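## Task

Job GT-3195 was halted after step 3, and its earlier runs are valid. Carry out steps 4 and 5 only, then stop. Step 4: carry PCR plate M95 from D3 into TC's block, latch TC's lid and press BEGIN. Step 5: move sample plate T46 from D2 to transfer station S1. Let the run finish. Every plate you move must finish seated: level within its locators, with well A1 at the corner marked A1. TC, GB and IM are loose; each must finish within about a finger's width of its starting spot, upright and barely rotated. Nothing may rely on the gripper to stay in place at the end: release and move the hand away.

## Robot and tools

Robot: one six-joint xArm6 arm with a two-finger parallel gripper. There is a single arm, so every motion argument describes that one gripper.

Frames. Scene frame: origin on the table top under the arm base, +z up, +y to the left when looking along +x. The base may be slightly tilted. Gripper frame: fingers point along +z, they open and close along y. end_effector_position is the point between the closed pads, about 2 cm short of the fingertips; closing pushes the tips roughly 10 mm further along +z. The wrist camera frame has +z forward, +x right in the image, +y down.

execute_actions(actions): a list of actions run in order. Each action is a table of 0 to 15 rows; each row lasts one control step (1/30 s) and if fewer than 15 rows are given the last one repeats for the remaining steps. A row is 7 numbers, each in [-1, 1]: dx, dy, dz, rx, ry, rz, opening. The first six are an offset, in the gripper's own axes, from the gripper's measured pose at the start of that action (for a call's first action, the last pose reported in this scene). Every row refers back to that start pose, not to the previous row. Scale: 1.0 equals 0.6 m for dx/dy/dz and 180 degrees for rotation; rx, ry, rz form one rotation vector. opening is absolute, not an offset: +1 is fully open (0.084 m between pads), -1 closed. Each step the command is clipped to 70 mm and 16 degrees from the measured pose, and after the action the arm settles on the last clipped pose, so large offsets may need several actions. An empty list just returns state and images.

move(target, speed, blocking): drives the gripper on a straight path toward one target. target is one 7-number row as above: offsets in gripper axes from the pose in the latest result that shows one, plus an absolute opening sent when the move begins. speed is the path's top speed in m/s, 0.002 to 0.5 (default 0.25); rotation is capped at twice that in rad/s. Paths take 0.5 to 10 s; a longer one halts short. The path ignores obstacles, the hand can lag, wander or overshoot speed (notably near full reach). Faster contact hits harder, and aiming past a surface pushes harder. With blocking=false you get a result after 0.5 s while the arm continues; use wait(0) to check, and call wait or stop before any new move or actions. The result adds a "move:" line: done (at rest near target), off_target, moving, held (last step blocked) or fault, plus active limits (paced = pose clipped; held = some steps blocked, after which the arm may speed up well beyond speed) and the distance left to target.

wait(seconds): 0 to 10; lets the scene run holding the last command, returning early if a running move ends. stop(): brakes a running move; it needs braking room, and the fingers keep moving. zoom_image(camera, region): camera is cam_head_left, cam_head_right or cam_wrist (all 504x504); region is [x0, y0, x1, y1] in pixels from the top-left, at most 504 by 504. read_manual(section): returns licence texts only ("licences"). finished_scene(scene): pass the current scene number; it ends that scene irreversibly and reports whether the task was met.

Results. The state line gives end_effector_position (m), end_effector_quat_wxyz and velocities (m/s, rad/s) in the scene frame; reported position may be off, more so at long reach. grip_measured is the finger opening on the same scale as opening. "Hand target" is the pose the controller is now heading for. Action calls list step readings; HELD marks a step partly held back. "pose unreachable" means the clearance check altered or blocked the command (a mount under the base counts as arm). MOTOR HOT appears from 65 °C; at 80 °C an OVER-TEMPERATURE FAULT brakes the arm until it cools. A torque fault (contact torque at a joint's load limit) backs that joint off, holds 10 s and drops the rest of the call. Load limits (N m): waist 44, shoulder 44, elbow 26.4, forearm roll 26.4, wrist pitch 17.6, wrist roll 17.6; a carried object adds load. Joint ranges (rad): waist ±6.283, shoulder -2.059 to 2.094, elbow -3.927 to 0.192, forearm roll ±6.283, wrist pitch -1.693 to 3.142, wrist roll ±6.283.

Gripping. Max opening is 84 mm, so grip plates, blocks or reservoirs across their width, on the body above the flange. Keep commanding an opening clearly below grip_measured to hold; lower squeezes harder (about 24 N per pad max). Sending back grip_measured still presses lightly on parts up to about 6 cm wide. A pad pushed down over a base flange can jam there.

Stations. D1 to D3 are handler deck positions, D3 closest to the robot. LH sits in front of TC; START is the left of its two buttons seen from the front and works when LH's lamp is green. A blocked handler head faults and turns the strip red; once LH's lamp is red, START parks the head. TC has a manual lid: lower it by hand, never drop or slam it. BEGIN is the leftmost key on the bottom row of TC's panel and works when TC's lamp is green and the lid is latched, meaning lid fully down and handle pressed fully down on its stop. If a closed lid will not latch, swing the handle fully up and back down onto its stop while still holding it. The handler strip is green and TC's lamp blue only while a run is going. Neither device shows whether a run counted; a run fails if one of its plates is unseated or the previous run failed, and runs may be repeated. On labelled items, A1 lies at the labelled short end, in the corner opposite the labelled long side.

Avoid: knocking anything off the table, drops, slips, hard impacts and heavy pressing. Against a rigid object the push keeps growing toward a limit while the hand is short of target; zero offsets do not relieve it, moving away does. Loose objects can occasionally be nudged by outside disturbances. The robot keeps acting while you think, holding your last command.

Each tool is called after "Emit:" as name(argument=value, ...), one argument or row to a line, values as JSON.

## Session

Emit:
execute_actions(
  actions=[],
)

Scene clock: 0.00 s.
end_effector_position=(+0.4394, +0.2564, +0.1710) grip_measured=+1.00 end_effector_quat_wxyz=(+0.213, -0.070, +0.945, +0.237) end_effector_velocity=(-0.000, -0.000, -0.001) end_effector_angular_velocity=(-0.000, +0.002, -0.001)
Joint positions: [ 0.205  0.32  -0.883 -1.679 -0.413 -1.303  0.084]
Joint velocities: [-0.001  0.001  0.001  0.     0.    -0.    -0.   ]
Hand target: +0.439, +0.256, +0.171; +0.213, -0.070, +0.945, +0.237

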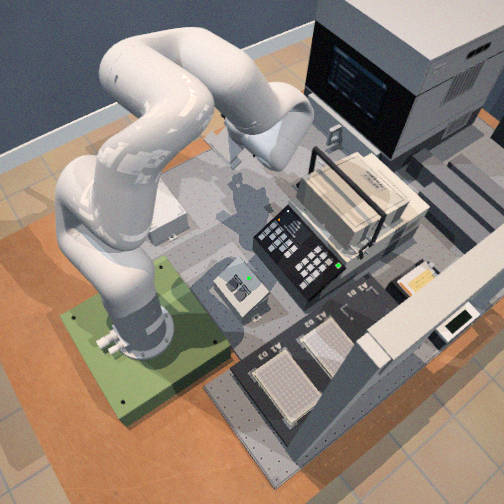

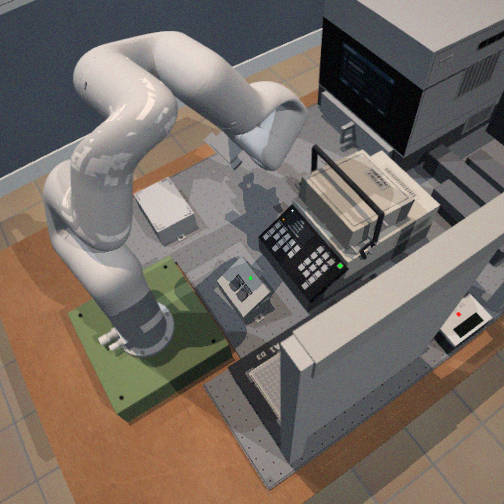

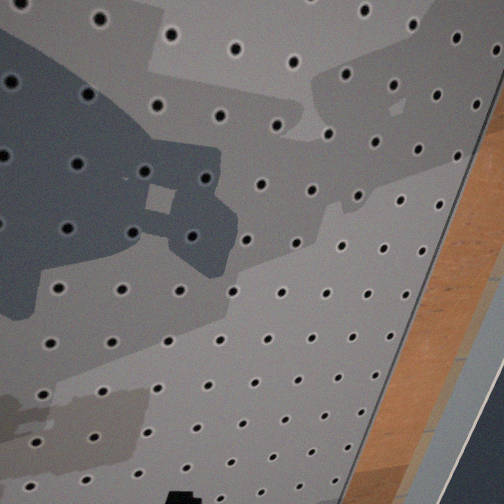

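Emit:
move(
  target=[0,0,-0.2,0.154,0.139,0.046,1],
  speed=0.1,
)

Scene clock: 9.13 s.
end_effector_position=(+0.3947, +0.1989, +0.2665) grip_measured=+1.00 end_effector_quat_wxyz=(-0.002, +0.001, +1.000, -0.002) end_effector_velocity=(-0.001, -0.001, -0.000) end_effector_angular_velocity=(-0.005, +0.007, -0.001)
Joint positions: [ 0.486  0.455 -1.634 -3.144 -1.184  0.473  0.084]
Joint velocities: [-0.001  0.005 -0.004 -0.002 -0.008  0.001  0.   ]
Hand target: +0.395, +0.199, +0.267; -0.002, +0.001, +1.000, -0.002
Off the commanded pose: 0.000 m, 0 deg.
move: done

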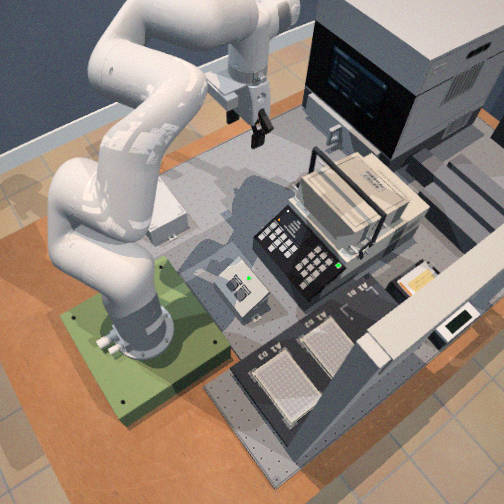

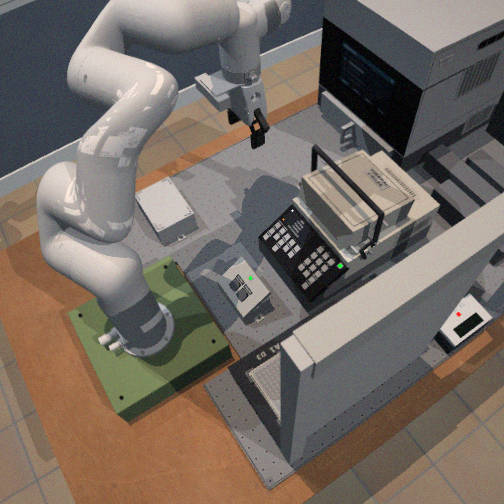

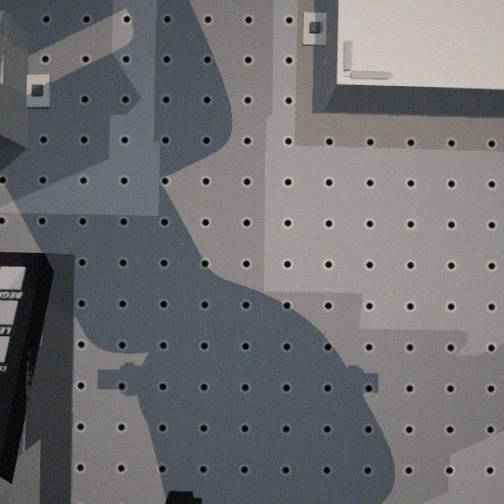

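Emit:
move(
  target=[0,0,0,0,0,-0.1506,1],
)

Emit:
move(
  target=[-0.369,0,-0.055,0,-0.28,0,1],
  speed=0.15,
)

Scene clock: 34.00 s.
end_effector_position=(+0.3947, +0.1989, +0.2665) grip_measured=+1.00 end_effector_quat_wxyz=(-0.002, -0.233, +0.972, -0.001) end_effector_velocity=(-0.000, +0.000, -0.000) end_effector_angular_velocity=(+0.001, +0.001, +0.007)
Joint positions: [ 0.486  0.455 -1.634 -3.145 -1.184 -0.     0.084]
Joint velocities: [ 0.001 -0.     0.001  0.001  0.    -0.007  0.   ]
Hand target: +0.395, +0.199, +0.267; -0.002, -0.233, +0.972, -0.001
Off the commanded pose: 0.000 m, 0 deg.
move: done

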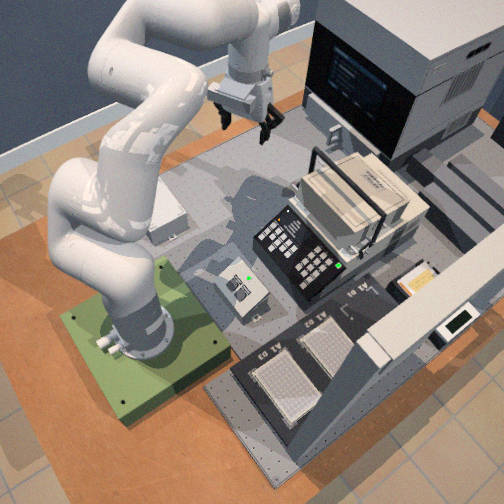

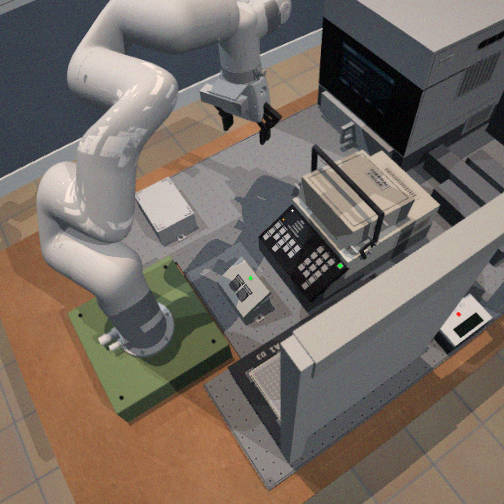

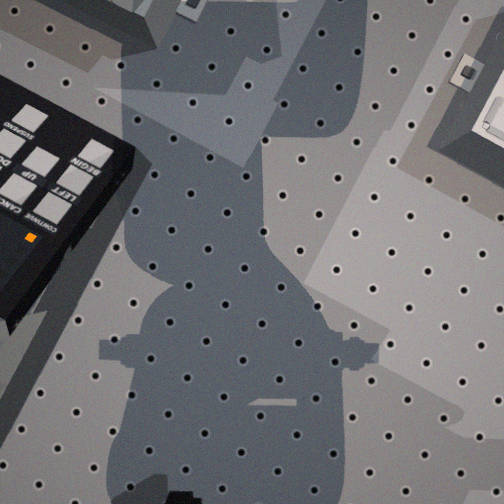

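Scene clock: 37.33 s.
end_effector_position=(+0.5920, +0.2996, +0.2985) grip_measured=+1.00 end_effector_quat_wxyz=(+0.412, -0.211, +0.881, +0.099) end_effector_velocity=(+0.001, +0.001, +0.001) end_effector_angular_velocity=(+0.002, -0.004, +0.001)
Joint positions: [ 0.485  0.455 -1.636 -3.137 -0.306 -0.007  0.084]
Joint velocities: [ 0.001  0.001 -0.002  0.001  0.003 -0.002  0.   ]
Hand target: +0.592, +0.300, +0.298; +0.412, -0.211, +0.881, +0.099
Off the commanded pose: 0.000 m, 0 deg.
move: done

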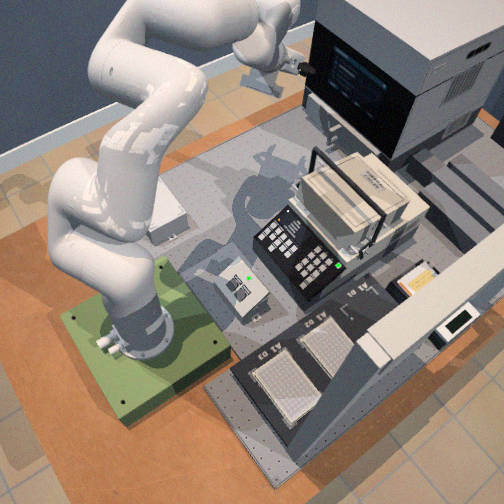

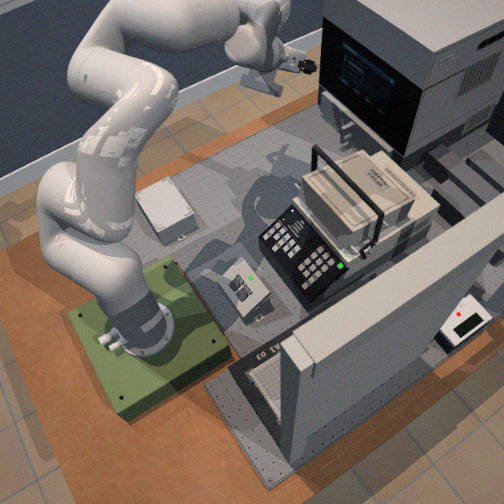

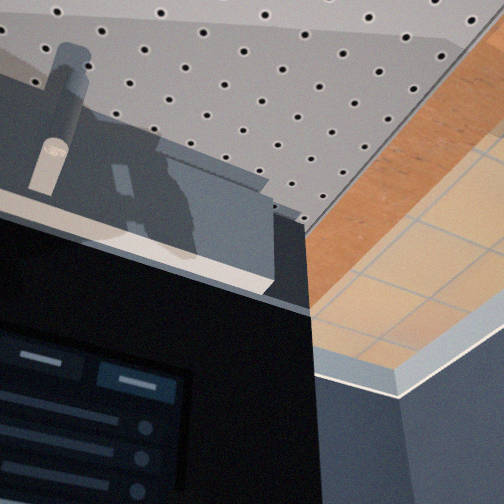

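Emit:
move(
  target=[-0.117,0.212,-0.036,-0.0985,0,0.318,1],
  speed=0.1,
)

Emit:
move(
  target=[-0.117,0.212,-0.036,-0.0985,0,0.318,1],
  speed=0.1,
)

Emit:
move(
  target=[-0.117,0.212,-0.036,-0.0985,0,0.318,1],
  speed=0.1,
)

Scene clock: 51.83 s.
end_effector_position=(+0.5594, +0.4261, +0.3663) grip_measured=+1.00 end_effector_quat_wxyz=(+0.278, +0.176, +0.850, +0.411) end_effector_velocity=(-0.000, +0.001, -0.001) end_effector_angular_velocity=(+0.011, -0.001, +0.001)
Joint positions: [ 0.495  0.463 -1.666 -2.192 -0.311  0.101  0.084]
Joint velocities: [-0.016 -0.011  0.052  0.16   0.012 -0.165  0.   ]
Hand target: +0.559, +0.426, +0.366; +0.278, +0.176, +0.850, +0.412
Off the commanded pose: 0.000 m, 0 deg.
move: done

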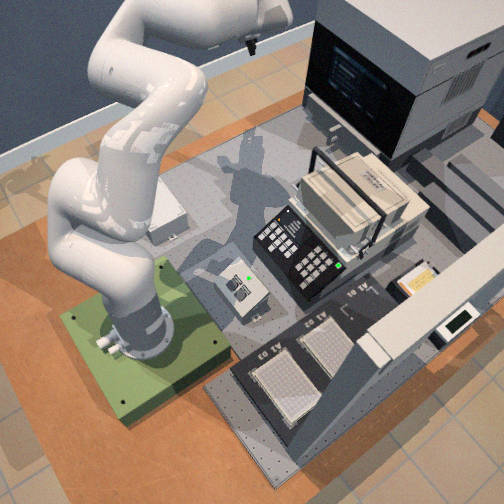

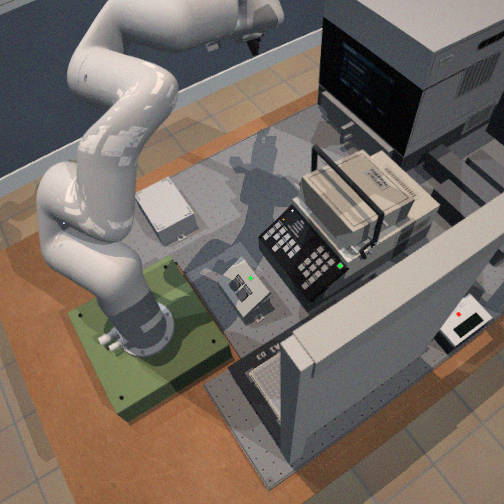

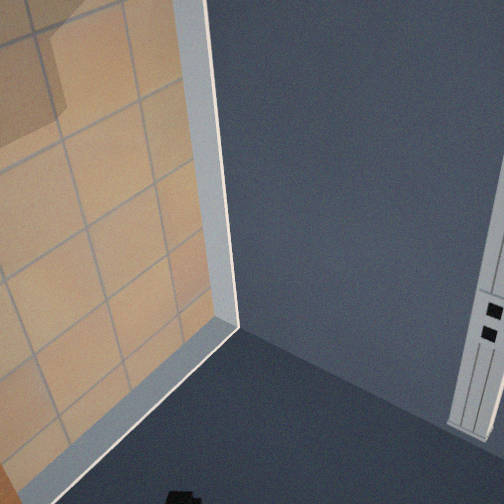

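Scene clock: 57.40 s.
end_effector_position=(+0.6101, +0.4526, +0.5019) grip_measured=+1.00 end_effector_quat_wxyz=(+0.069, +0.517, +0.593, +0.613) end_effector_velocity=(+0.000, +0.000, -0.001) end_effector_angular_velocity=(+0.004, +0.003, -0.002)
Joint positions: [ 0.47   0.477 -1.728 -1.336 -0.286  0.288  0.084]
Joint velocities: [ 0.004 -0.005  0.032  0.097 -0.001 -0.094  0.   ]
Hand target: +0.610, +0.453, +0.502; +0.069, +0.517, +0.593, +0.613
Off the commanded pose: 0.000 m, 0 deg.
move: done

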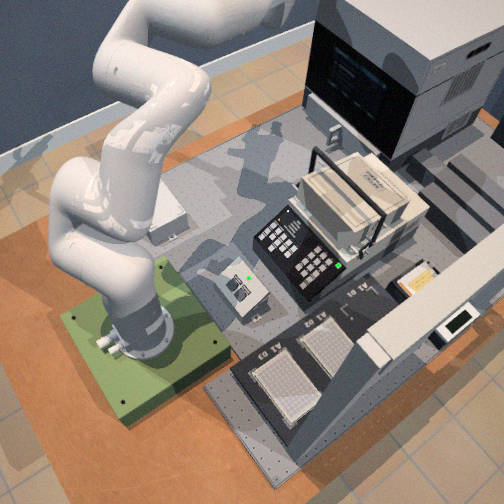

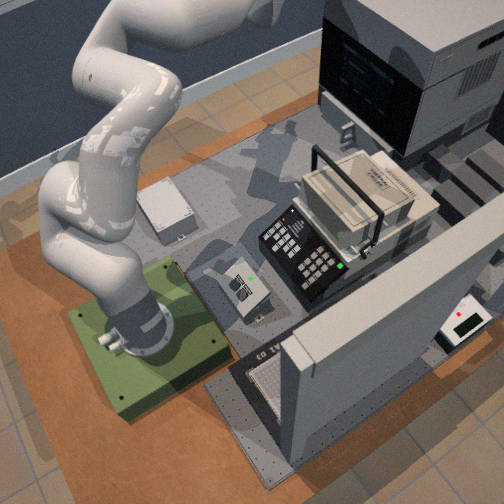

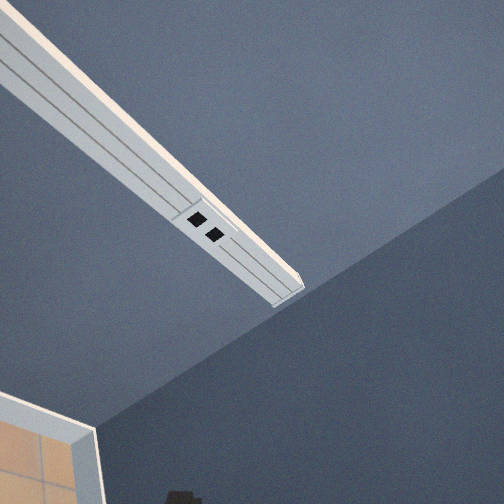

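Scene clock: 62.97 s.
end_effector_position=(+0.6938, +0.3528, +0.5705) grip_measured=+1.00 end_effector_quat_wxyz=(-0.156, +0.720, +0.177, +0.652) end_effector_velocity=(+0.001, -0.001, +0.000) end_effector_angular_velocity=(+0.003, +0.002, -0.012)
Joint positions: [ 0.481  0.459 -1.646 -0.038 -0.283  0.028  0.084]
Joint velocities: [ 0.017  0.    -0.     0.103  0.001 -0.092 -0.   ]
Hand target: +0.694, +0.353, +0.571; -0.156, +0.720, +0.176, +0.653
Off the commanded pose: 0.000 m, 0 deg.
move: done

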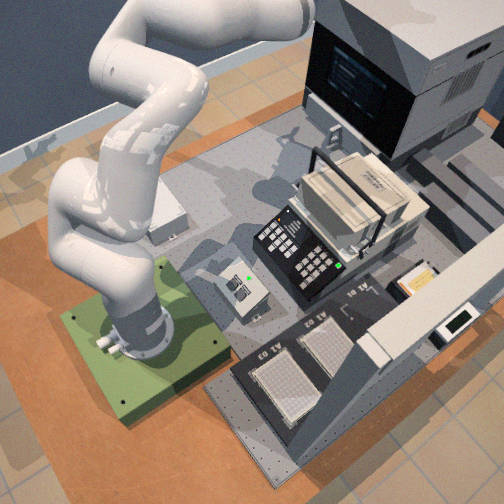

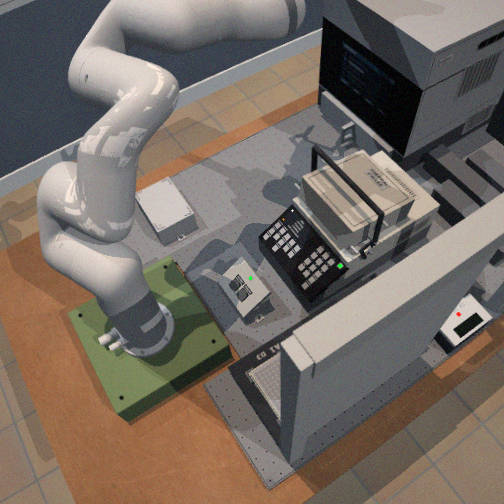

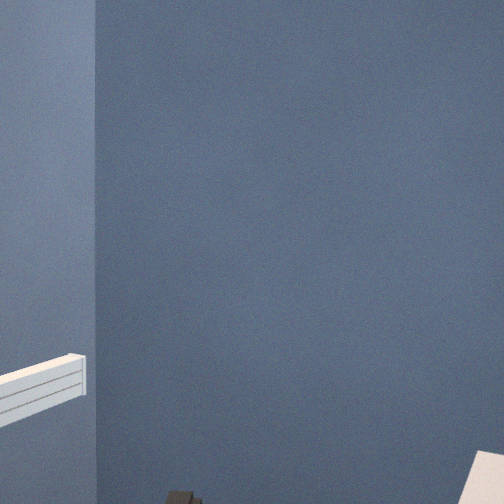

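Emit:
move(
  target=[-0.2165,0,-0.25,0,-0.159,0,1],
  speed=0.1,
)

Scene clock: 71.83 s.
end_effector_position=(+0.5502, +0.2777, +0.4564) grip_measured=+1.00 end_effector_quat_wxyz=(-0.107, +0.859, +0.209, +0.454) end_effector_velocity=(-0.000, -0.000, -0.000) end_effector_angular_velocity=(-0.001, +0.002, -0.000)
Joint positions: [ 0.485 -0.088 -0.98   0.005  0.096 -0.015  0.084]
Joint velocities: [-0.    -0.     0.    -0.     0.002  0.001 -0.   ]
Hand target: +0.550, +0.278, +0.456; -0.107, +0.859, +0.209, +0.454
Off the commanded pose: 0.000 m, 0 deg.
move: done

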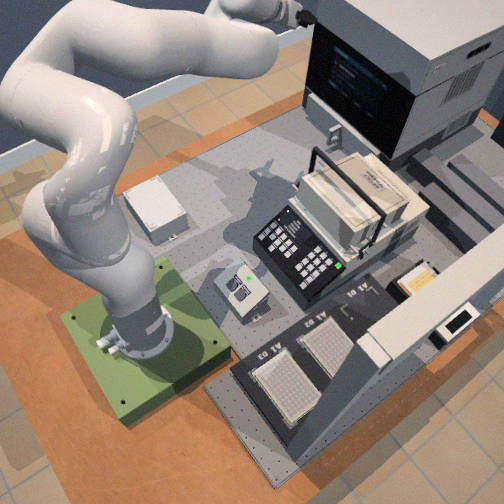

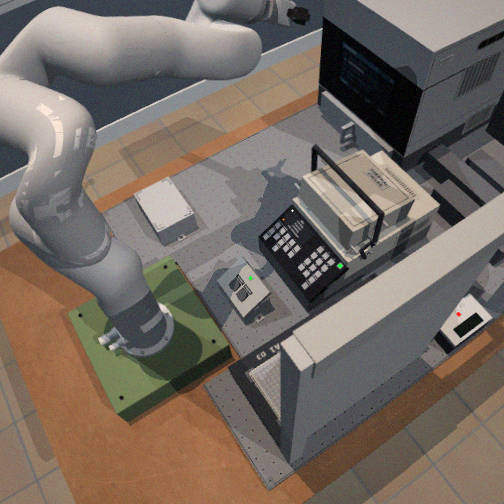

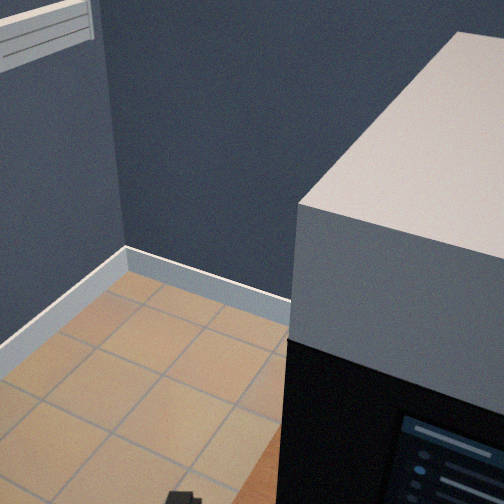

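Emit:
move(
  target=[-0.401,0,-0.078,0,-0.309,0,1],
  speed=0.12,
)

Scene clock: 78.80 s.
end_effector_position=(+0.3959, +0.1966, +0.2845) grip_measured=+1.00 end_effector_quat_wxyz=(+0.004, +0.972, +0.235, +0.002) end_effector_velocity=(-0.001, -0.001, -0.001) end_effector_angular_velocity=(-0.002, +0.004, -0.001)
Joint positions: [ 0.483 -0.088 -0.98  -0.011  1.067 -0.003  0.084]
Joint velocities: [-0.001  0.     0.001  0.     0.003 -0.    -0.   ]
Hand target: +0.396, +0.197, +0.284; +0.004, +0.972, +0.235, +0.001
Off the commanded pose: 0.001 m, 0 deg.
move: done

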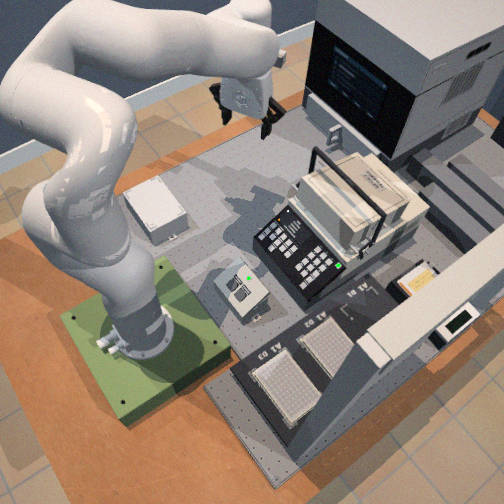

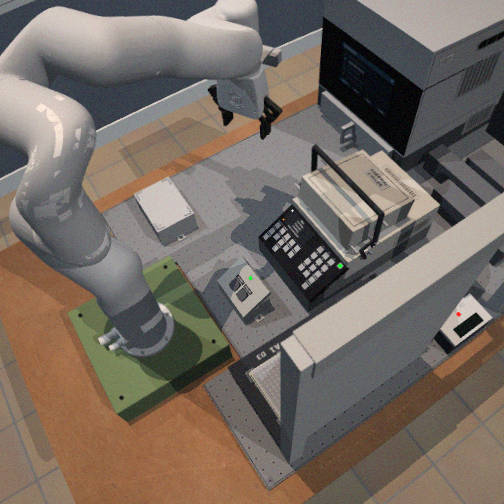

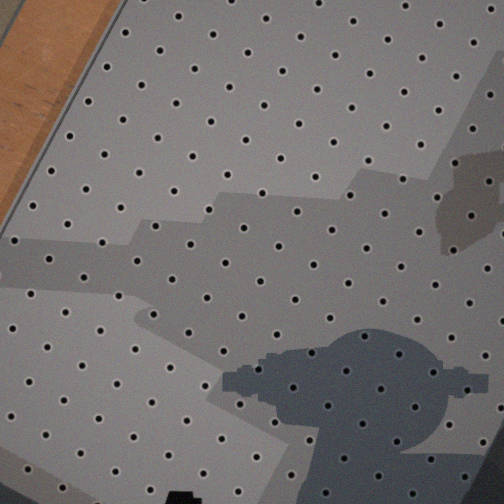

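Emit:
move(
  target=[-0.07,0.333,-0.36,0,0,0.151,1],
)

Scene clock: 82.97 s.
end_effector_position=(+0.4494, +0.0018, +0.5015) grip_measured=+1.00 end_effector_quat_wxyz=(+0.004, +1.000, +0.001, +0.002) end_effector_velocity=(+0.000, -0.002, +0.007) end_effector_angular_velocity=(+0.000, -0.006, -0.004)
Joint positions: [ 0.027 -0.038 -1.664 -0.009  1.698  0.008  0.084]
Joint velocities: [-0.003  0.004 -0.023  0.     0.013 -0.     0.   ]
Hand target: +0.450, +0.001, +0.502; +0.004, +1.000, +0.000, +0.003
Off the commanded pose: 0.001 m, 0 deg.
move: done

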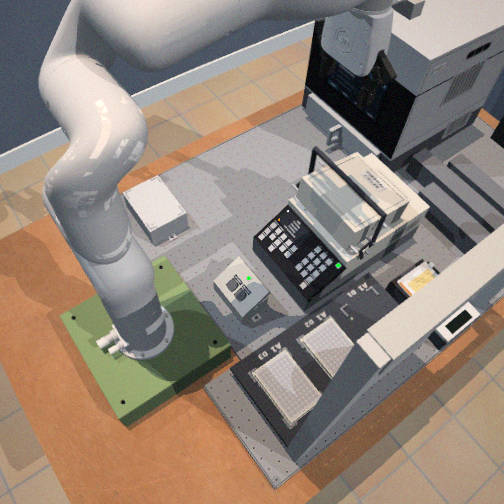

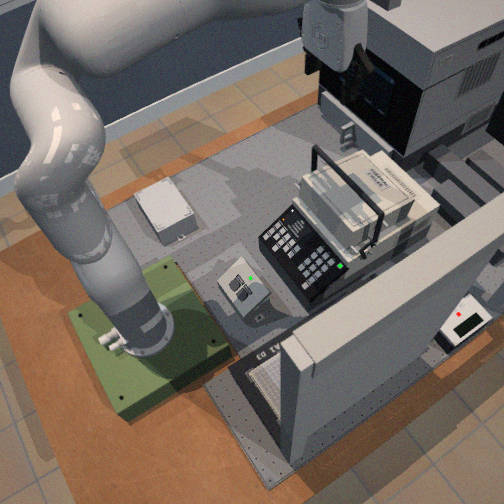

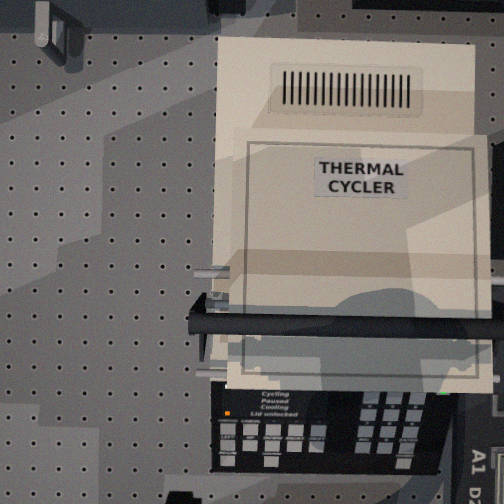

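Emit:
move(
  target=[0.05,0.05,0.15,0,0,-0.5,1],
  speed=0.2,
)

Scene clock: 93.27 s.
end_effector_position=(+0.4797, -0.0289, +0.4119) grip_measured=+1.00 end_effector_quat_wxyz=(+0.004, +0.707, +0.707, -0.001) end_effector_velocity=(-0.000, +0.001, -0.001) end_effector_angular_velocity=(+0.001, +0.002, +0.006)
Joint positions: [-0.038 -0.    -1.445 -0.009  1.44  -1.625  0.084]
Joint velocities: [ 0.001  0.001  0.002  0.001 -0.001 -0.005 -0.   ]
Hand target: +0.480, -0.029, +0.412; +0.004, +0.707, +0.707, -0.001
Off the commanded pose: 0.000 m, 0 deg.
move: done

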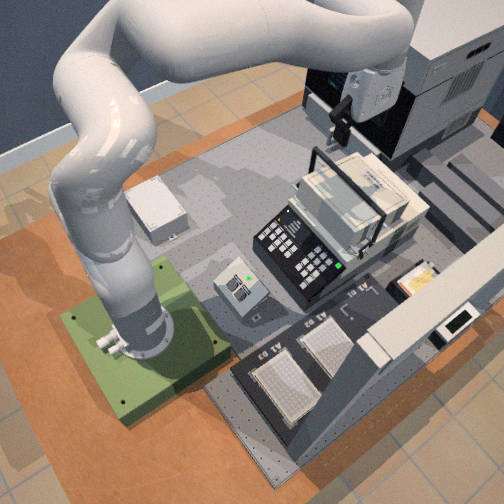

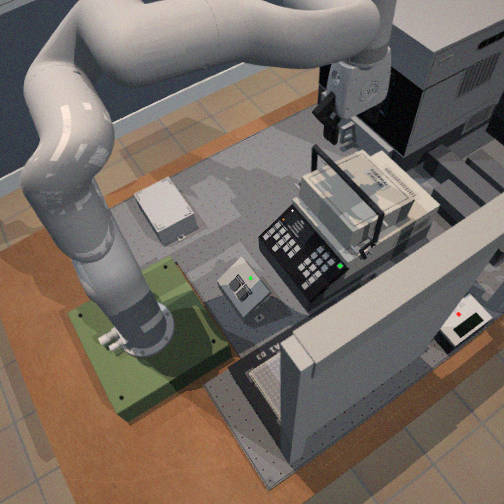

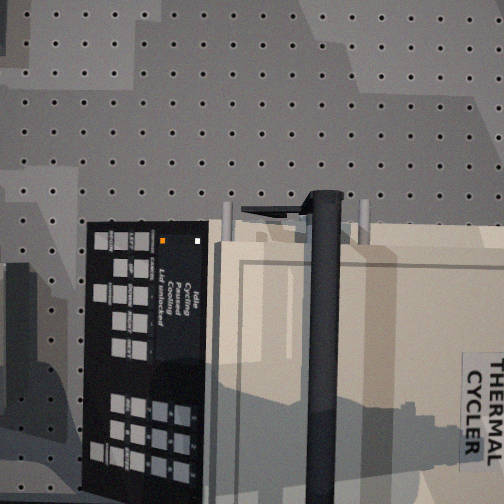

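Emit:
move(
  target=[0.015,-0.006,0.17,0,0,0,0.2],
  speed=0.08,
)

Emit:
move(
  target=[0,0,0,0,0,0,-1],
)

Scene clock: 101.97 s.
end_effector_position=(+0.4765, -0.0207, +0.3103) grip_measured=+0.19 end_effector_quat_wxyz=(+0.005, +0.707, +0.707, -0.001) end_effector_velocity=(+0.001, +0.001, +0.000) end_effector_angular_velocity=(-0.000, -0.003, +0.001)
Joint positions: [-0.022  0.004 -1.159 -0.01   1.149 -1.606  0.052]
Joint velocities: [ 0.002 -0.001  0.001 -0.    -0.004  0.001 -0.   ]
Hand target: +0.476, -0.021, +0.310; +0.004, +0.707, +0.707, -0.001
Off the commanded pose: 0.000 m, 0 deg.
move: done

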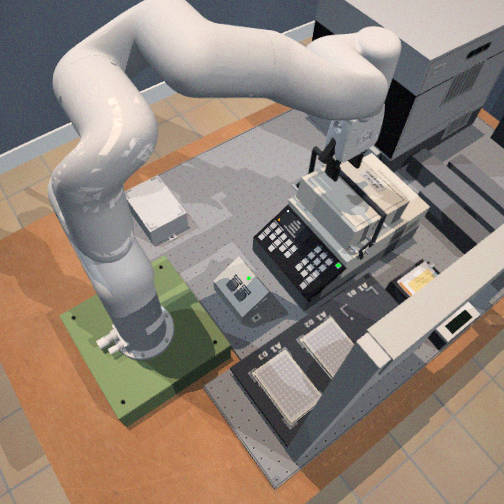

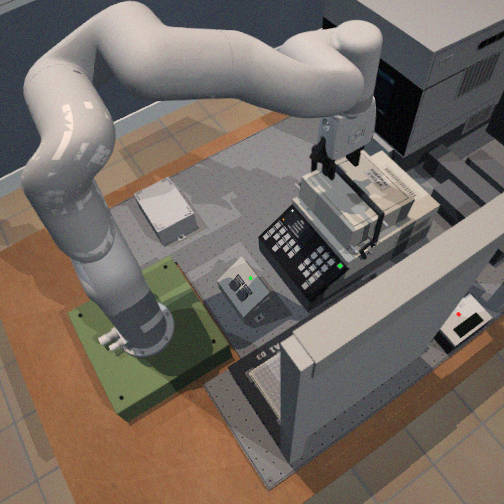

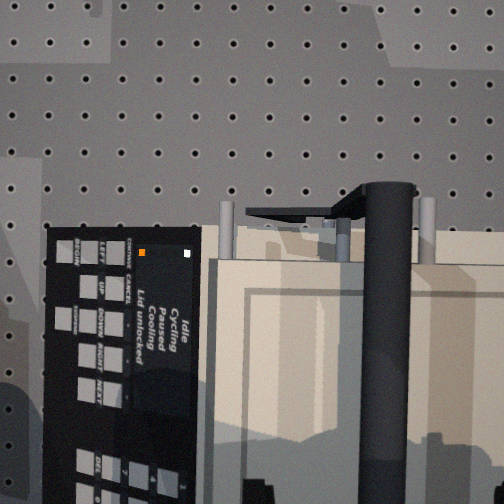

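Scene clock: 102.47 s.
end_effector_position=(+0.4765, -0.0208, +0.3103) grip_measured=-1.00 end_effector_quat_wxyz=(+0.005, +0.707, +0.707, -0.001) end_effector_velocity=(-0.000, -0.000, +0.000) end_effector_angular_velocity=(-0.000, -0.000, -0.002)
Joint positions: [-0.022  0.004 -1.159 -0.01   1.149 -1.606  0.   ]
Joint velocities: [-0.001 -0.001  0.    -0.    -0.     0.001  0.   ]
Hand target: +0.477, -0.021, +0.310; +0.005, +0.707, +0.707, -0.001
Off the commanded pose: 0.000 m, 0 deg.
move: done

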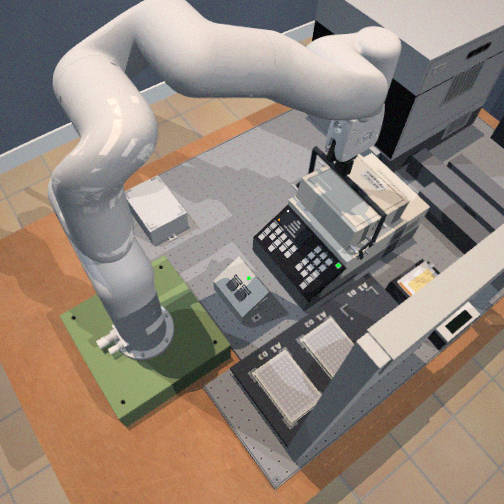

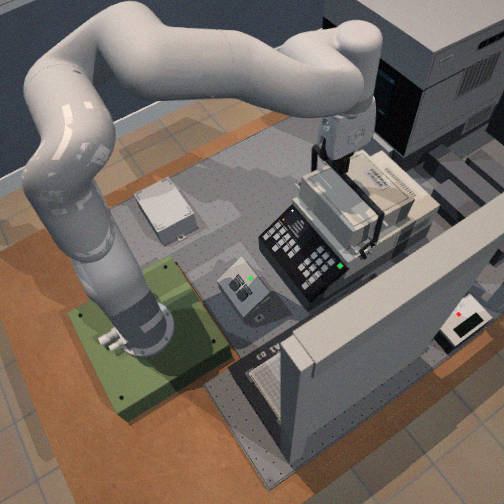

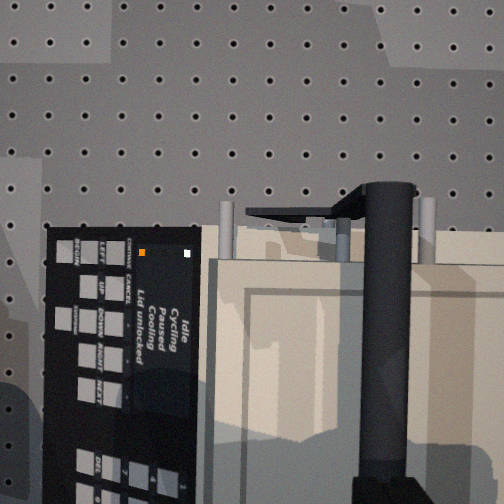

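Emit:
move(
  target=[0,0,0,0,0,0,0.1],
)

Emit:
move(
  target=[0,0.009,0.075,0,0,0,0.1],
  speed=0.04,
)

Emit:
move(
  target=[0,0,0,0,0,0,-1],
)

Scene clock: 108.03 s.
end_effector_position=(+0.4765, -0.0208, +0.3103) grip_measured=+0.09 end_effector_quat_wxyz=(+0.005, +0.707, +0.707, -0.001) end_effector_velocity=(+0.000, -0.000, +0.000) end_effector_angular_velocity=(-0.000, -0.000, +0.001)
Joint positions: [-0.022  0.004 -1.159 -0.01   1.149 -1.606  0.048]
Joint velocities: [-0.001  0.    -0.001  0.     0.    -0.001  0.   ]
Hand target: +0.477, -0.021, +0.310; +0.005, +0.707, +0.707, -0.001
Off the commanded pose: 0.000 m, 0 deg.
move: done

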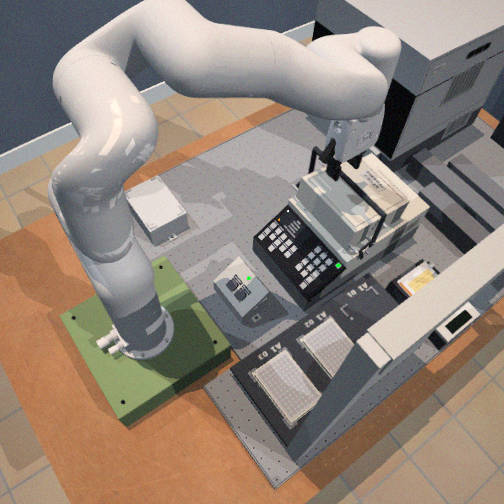

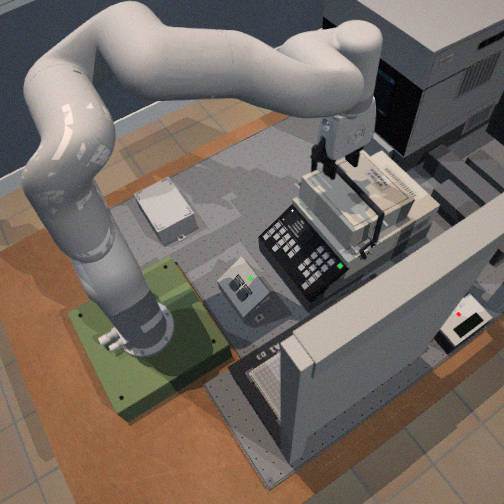

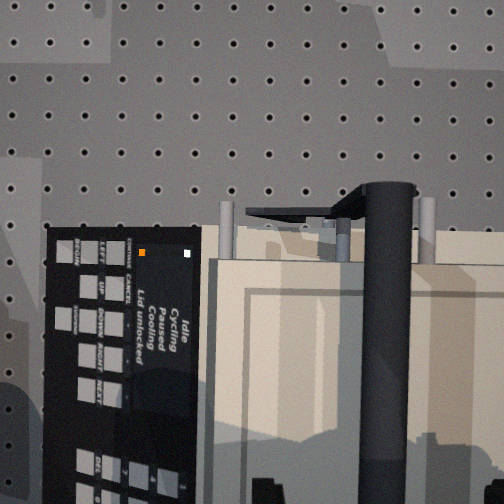

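Scene clock: 109.47 s.
end_effector_position=(+0.4821, -0.0211, +0.2656) grip_measured=+0.09 end_effector_quat_wxyz=(+0.005, +0.707, +0.707, -0.001) end_effector_velocity=(+0.001, -0.000, +0.001) end_effector_angular_velocity=(-0.000, -0.006, -0.001)
Joint positions: [-0.023  0.061 -1.095 -0.01   1.027 -1.605  0.048]
Joint velocities: [-0.    -0.003  0.    -0.    -0.004  0.001  0.   ]
Hand target: +0.482, -0.021, +0.265; +0.005, +0.707, +0.707, -0.001
Off the commanded pose: 0.000 m, 0 deg.
move: done

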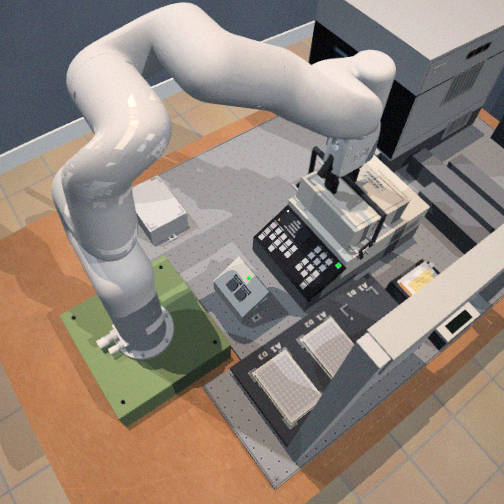

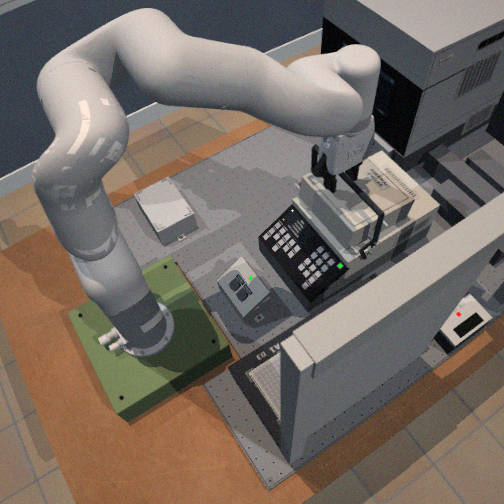

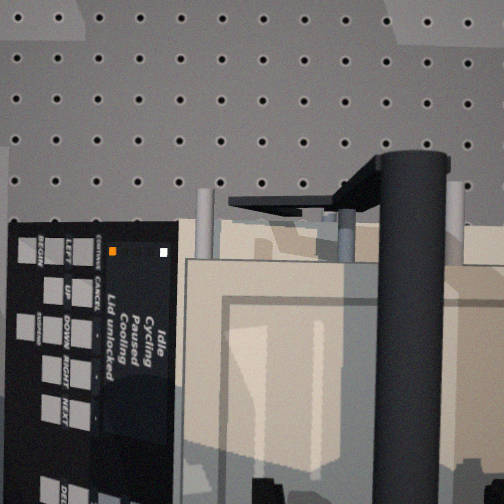

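Scene clock: 109.97 s.
end_effector_position=(+0.4821, -0.0211, +0.2656) grip_measured=-0.74 end_effector_quat_wxyz=(+0.005, +0.707, +0.707, -0.001) end_effector_velocity=(+0.000, -0.000, +0.000) end_effector_angular_velocity=(-0.000, -0.000, +0.000)
Joint positions: [-0.023  0.061 -1.095 -0.01   1.027 -1.605  0.012]
Joint velocities: [ 0.     0.    -0.001 -0.     0.     0.    -0.   ]
Hand target: +0.482, -0.021, +0.266; +0.005, +0.707, +0.707, -0.001
Off the commanded pose: 0.000 m, 0 deg.
move: done

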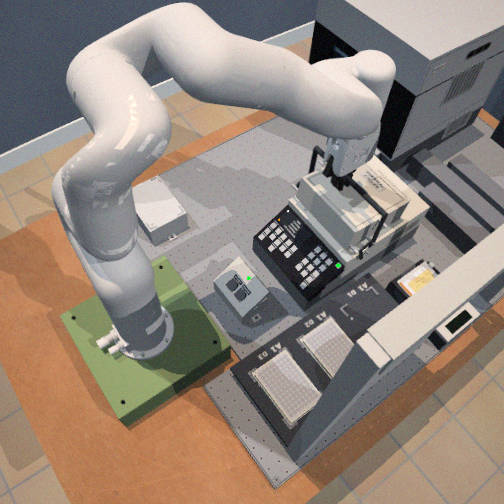

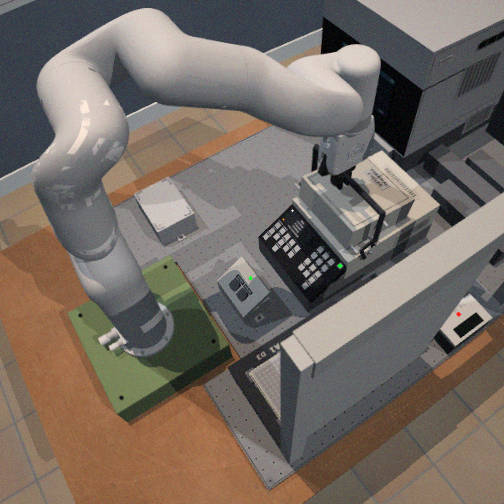

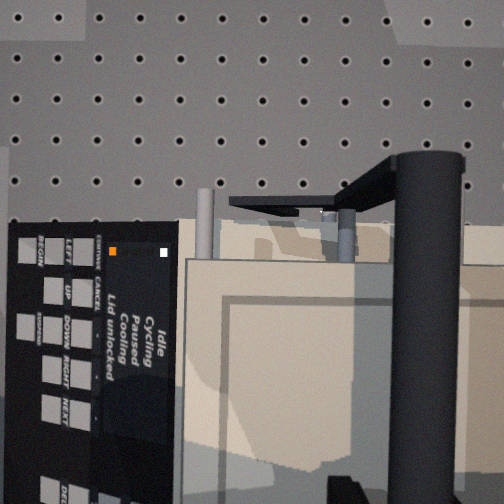

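Emit:
move(
  target=[0,0.065,-0.052,0,0,0,-1],
  speed=0.02,
)

Emit:
move(
  target=[0,0.087,-0.032,0,0,0,-1],
  speed=0.02,
)

Scene clock: 117.77 s.
end_effector_position=(+0.5210, -0.0209, +0.2971) grip_measured=-0.74 end_effector_quat_wxyz=(+0.005, +0.707, +0.707, -0.001) end_effector_velocity=(+0.000, -0.000, +0.000) end_effector_angular_velocity=(+0.000, +0.002, +0.001)
Joint positions: [-0.019  0.163 -1.316 -0.01   1.145 -1.603  0.012]
Joint velocities: [-0.     0.002 -0.003  0.     0.003 -0.001 -0.   ]
Hand target: +0.521, -0.021, +0.297; +0.005, +0.707, +0.707, -0.001
Off the commanded pose: 0.000 m, 0 deg.
move: done

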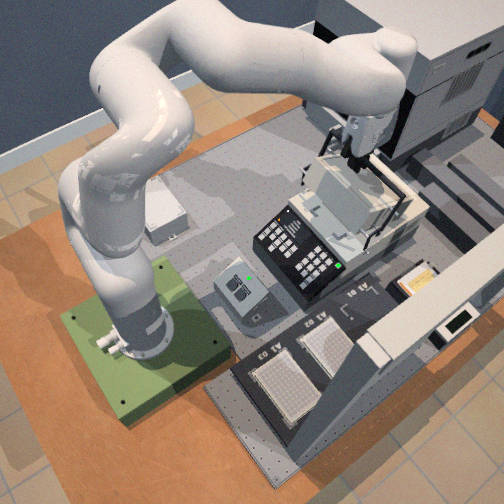

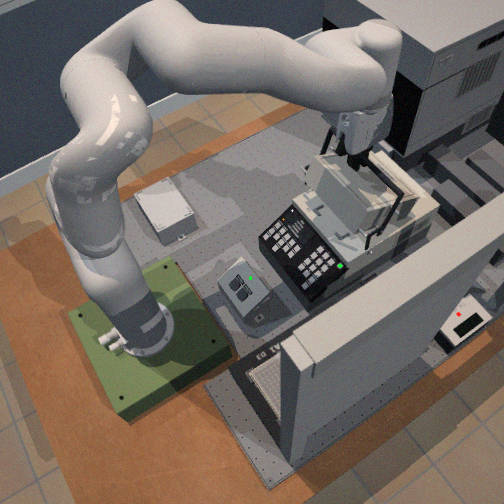

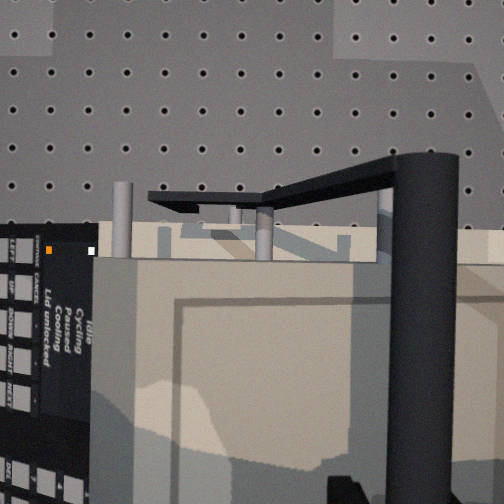

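Scene clock: 120.80 s.
end_effector_position=(+0.5732, -0.0208, +0.3167) grip_measured=-0.74 end_effector_quat_wxyz=(+0.005, +0.707, +0.707, -0.000) end_effector_velocity=(+0.001, +0.000, +0.001) end_effector_angular_velocity=(+0.000, -0.000, +0.001)
Joint positions: [-0.016  0.34  -1.611 -0.009  1.263 -1.6    0.012]
Joint velocities: [ 0.     0.002 -0.006  0.     0.004 -0.001  0.   ]
Hand target: +0.573, -0.021, +0.317; +0.005, +0.707, +0.707, -0.001
Off the commanded pose: 0.000 m, 0 deg.
move: done

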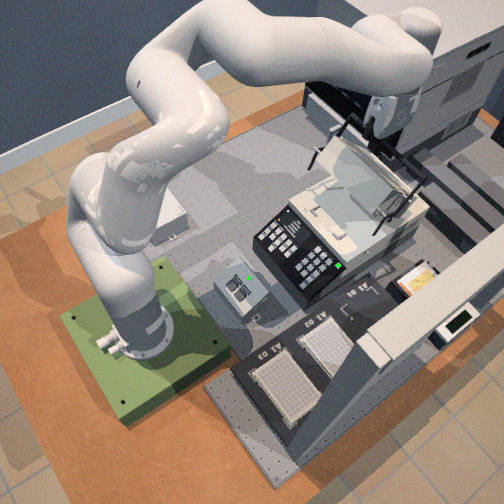

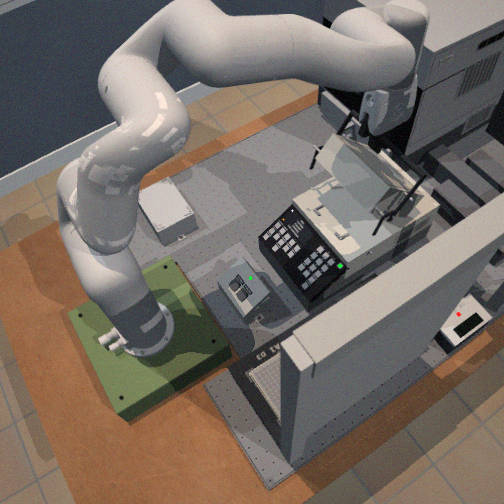

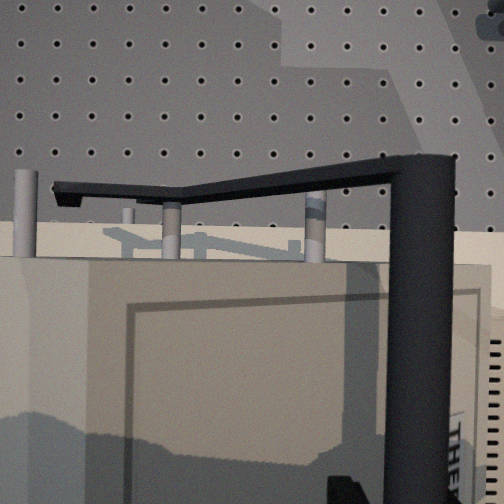

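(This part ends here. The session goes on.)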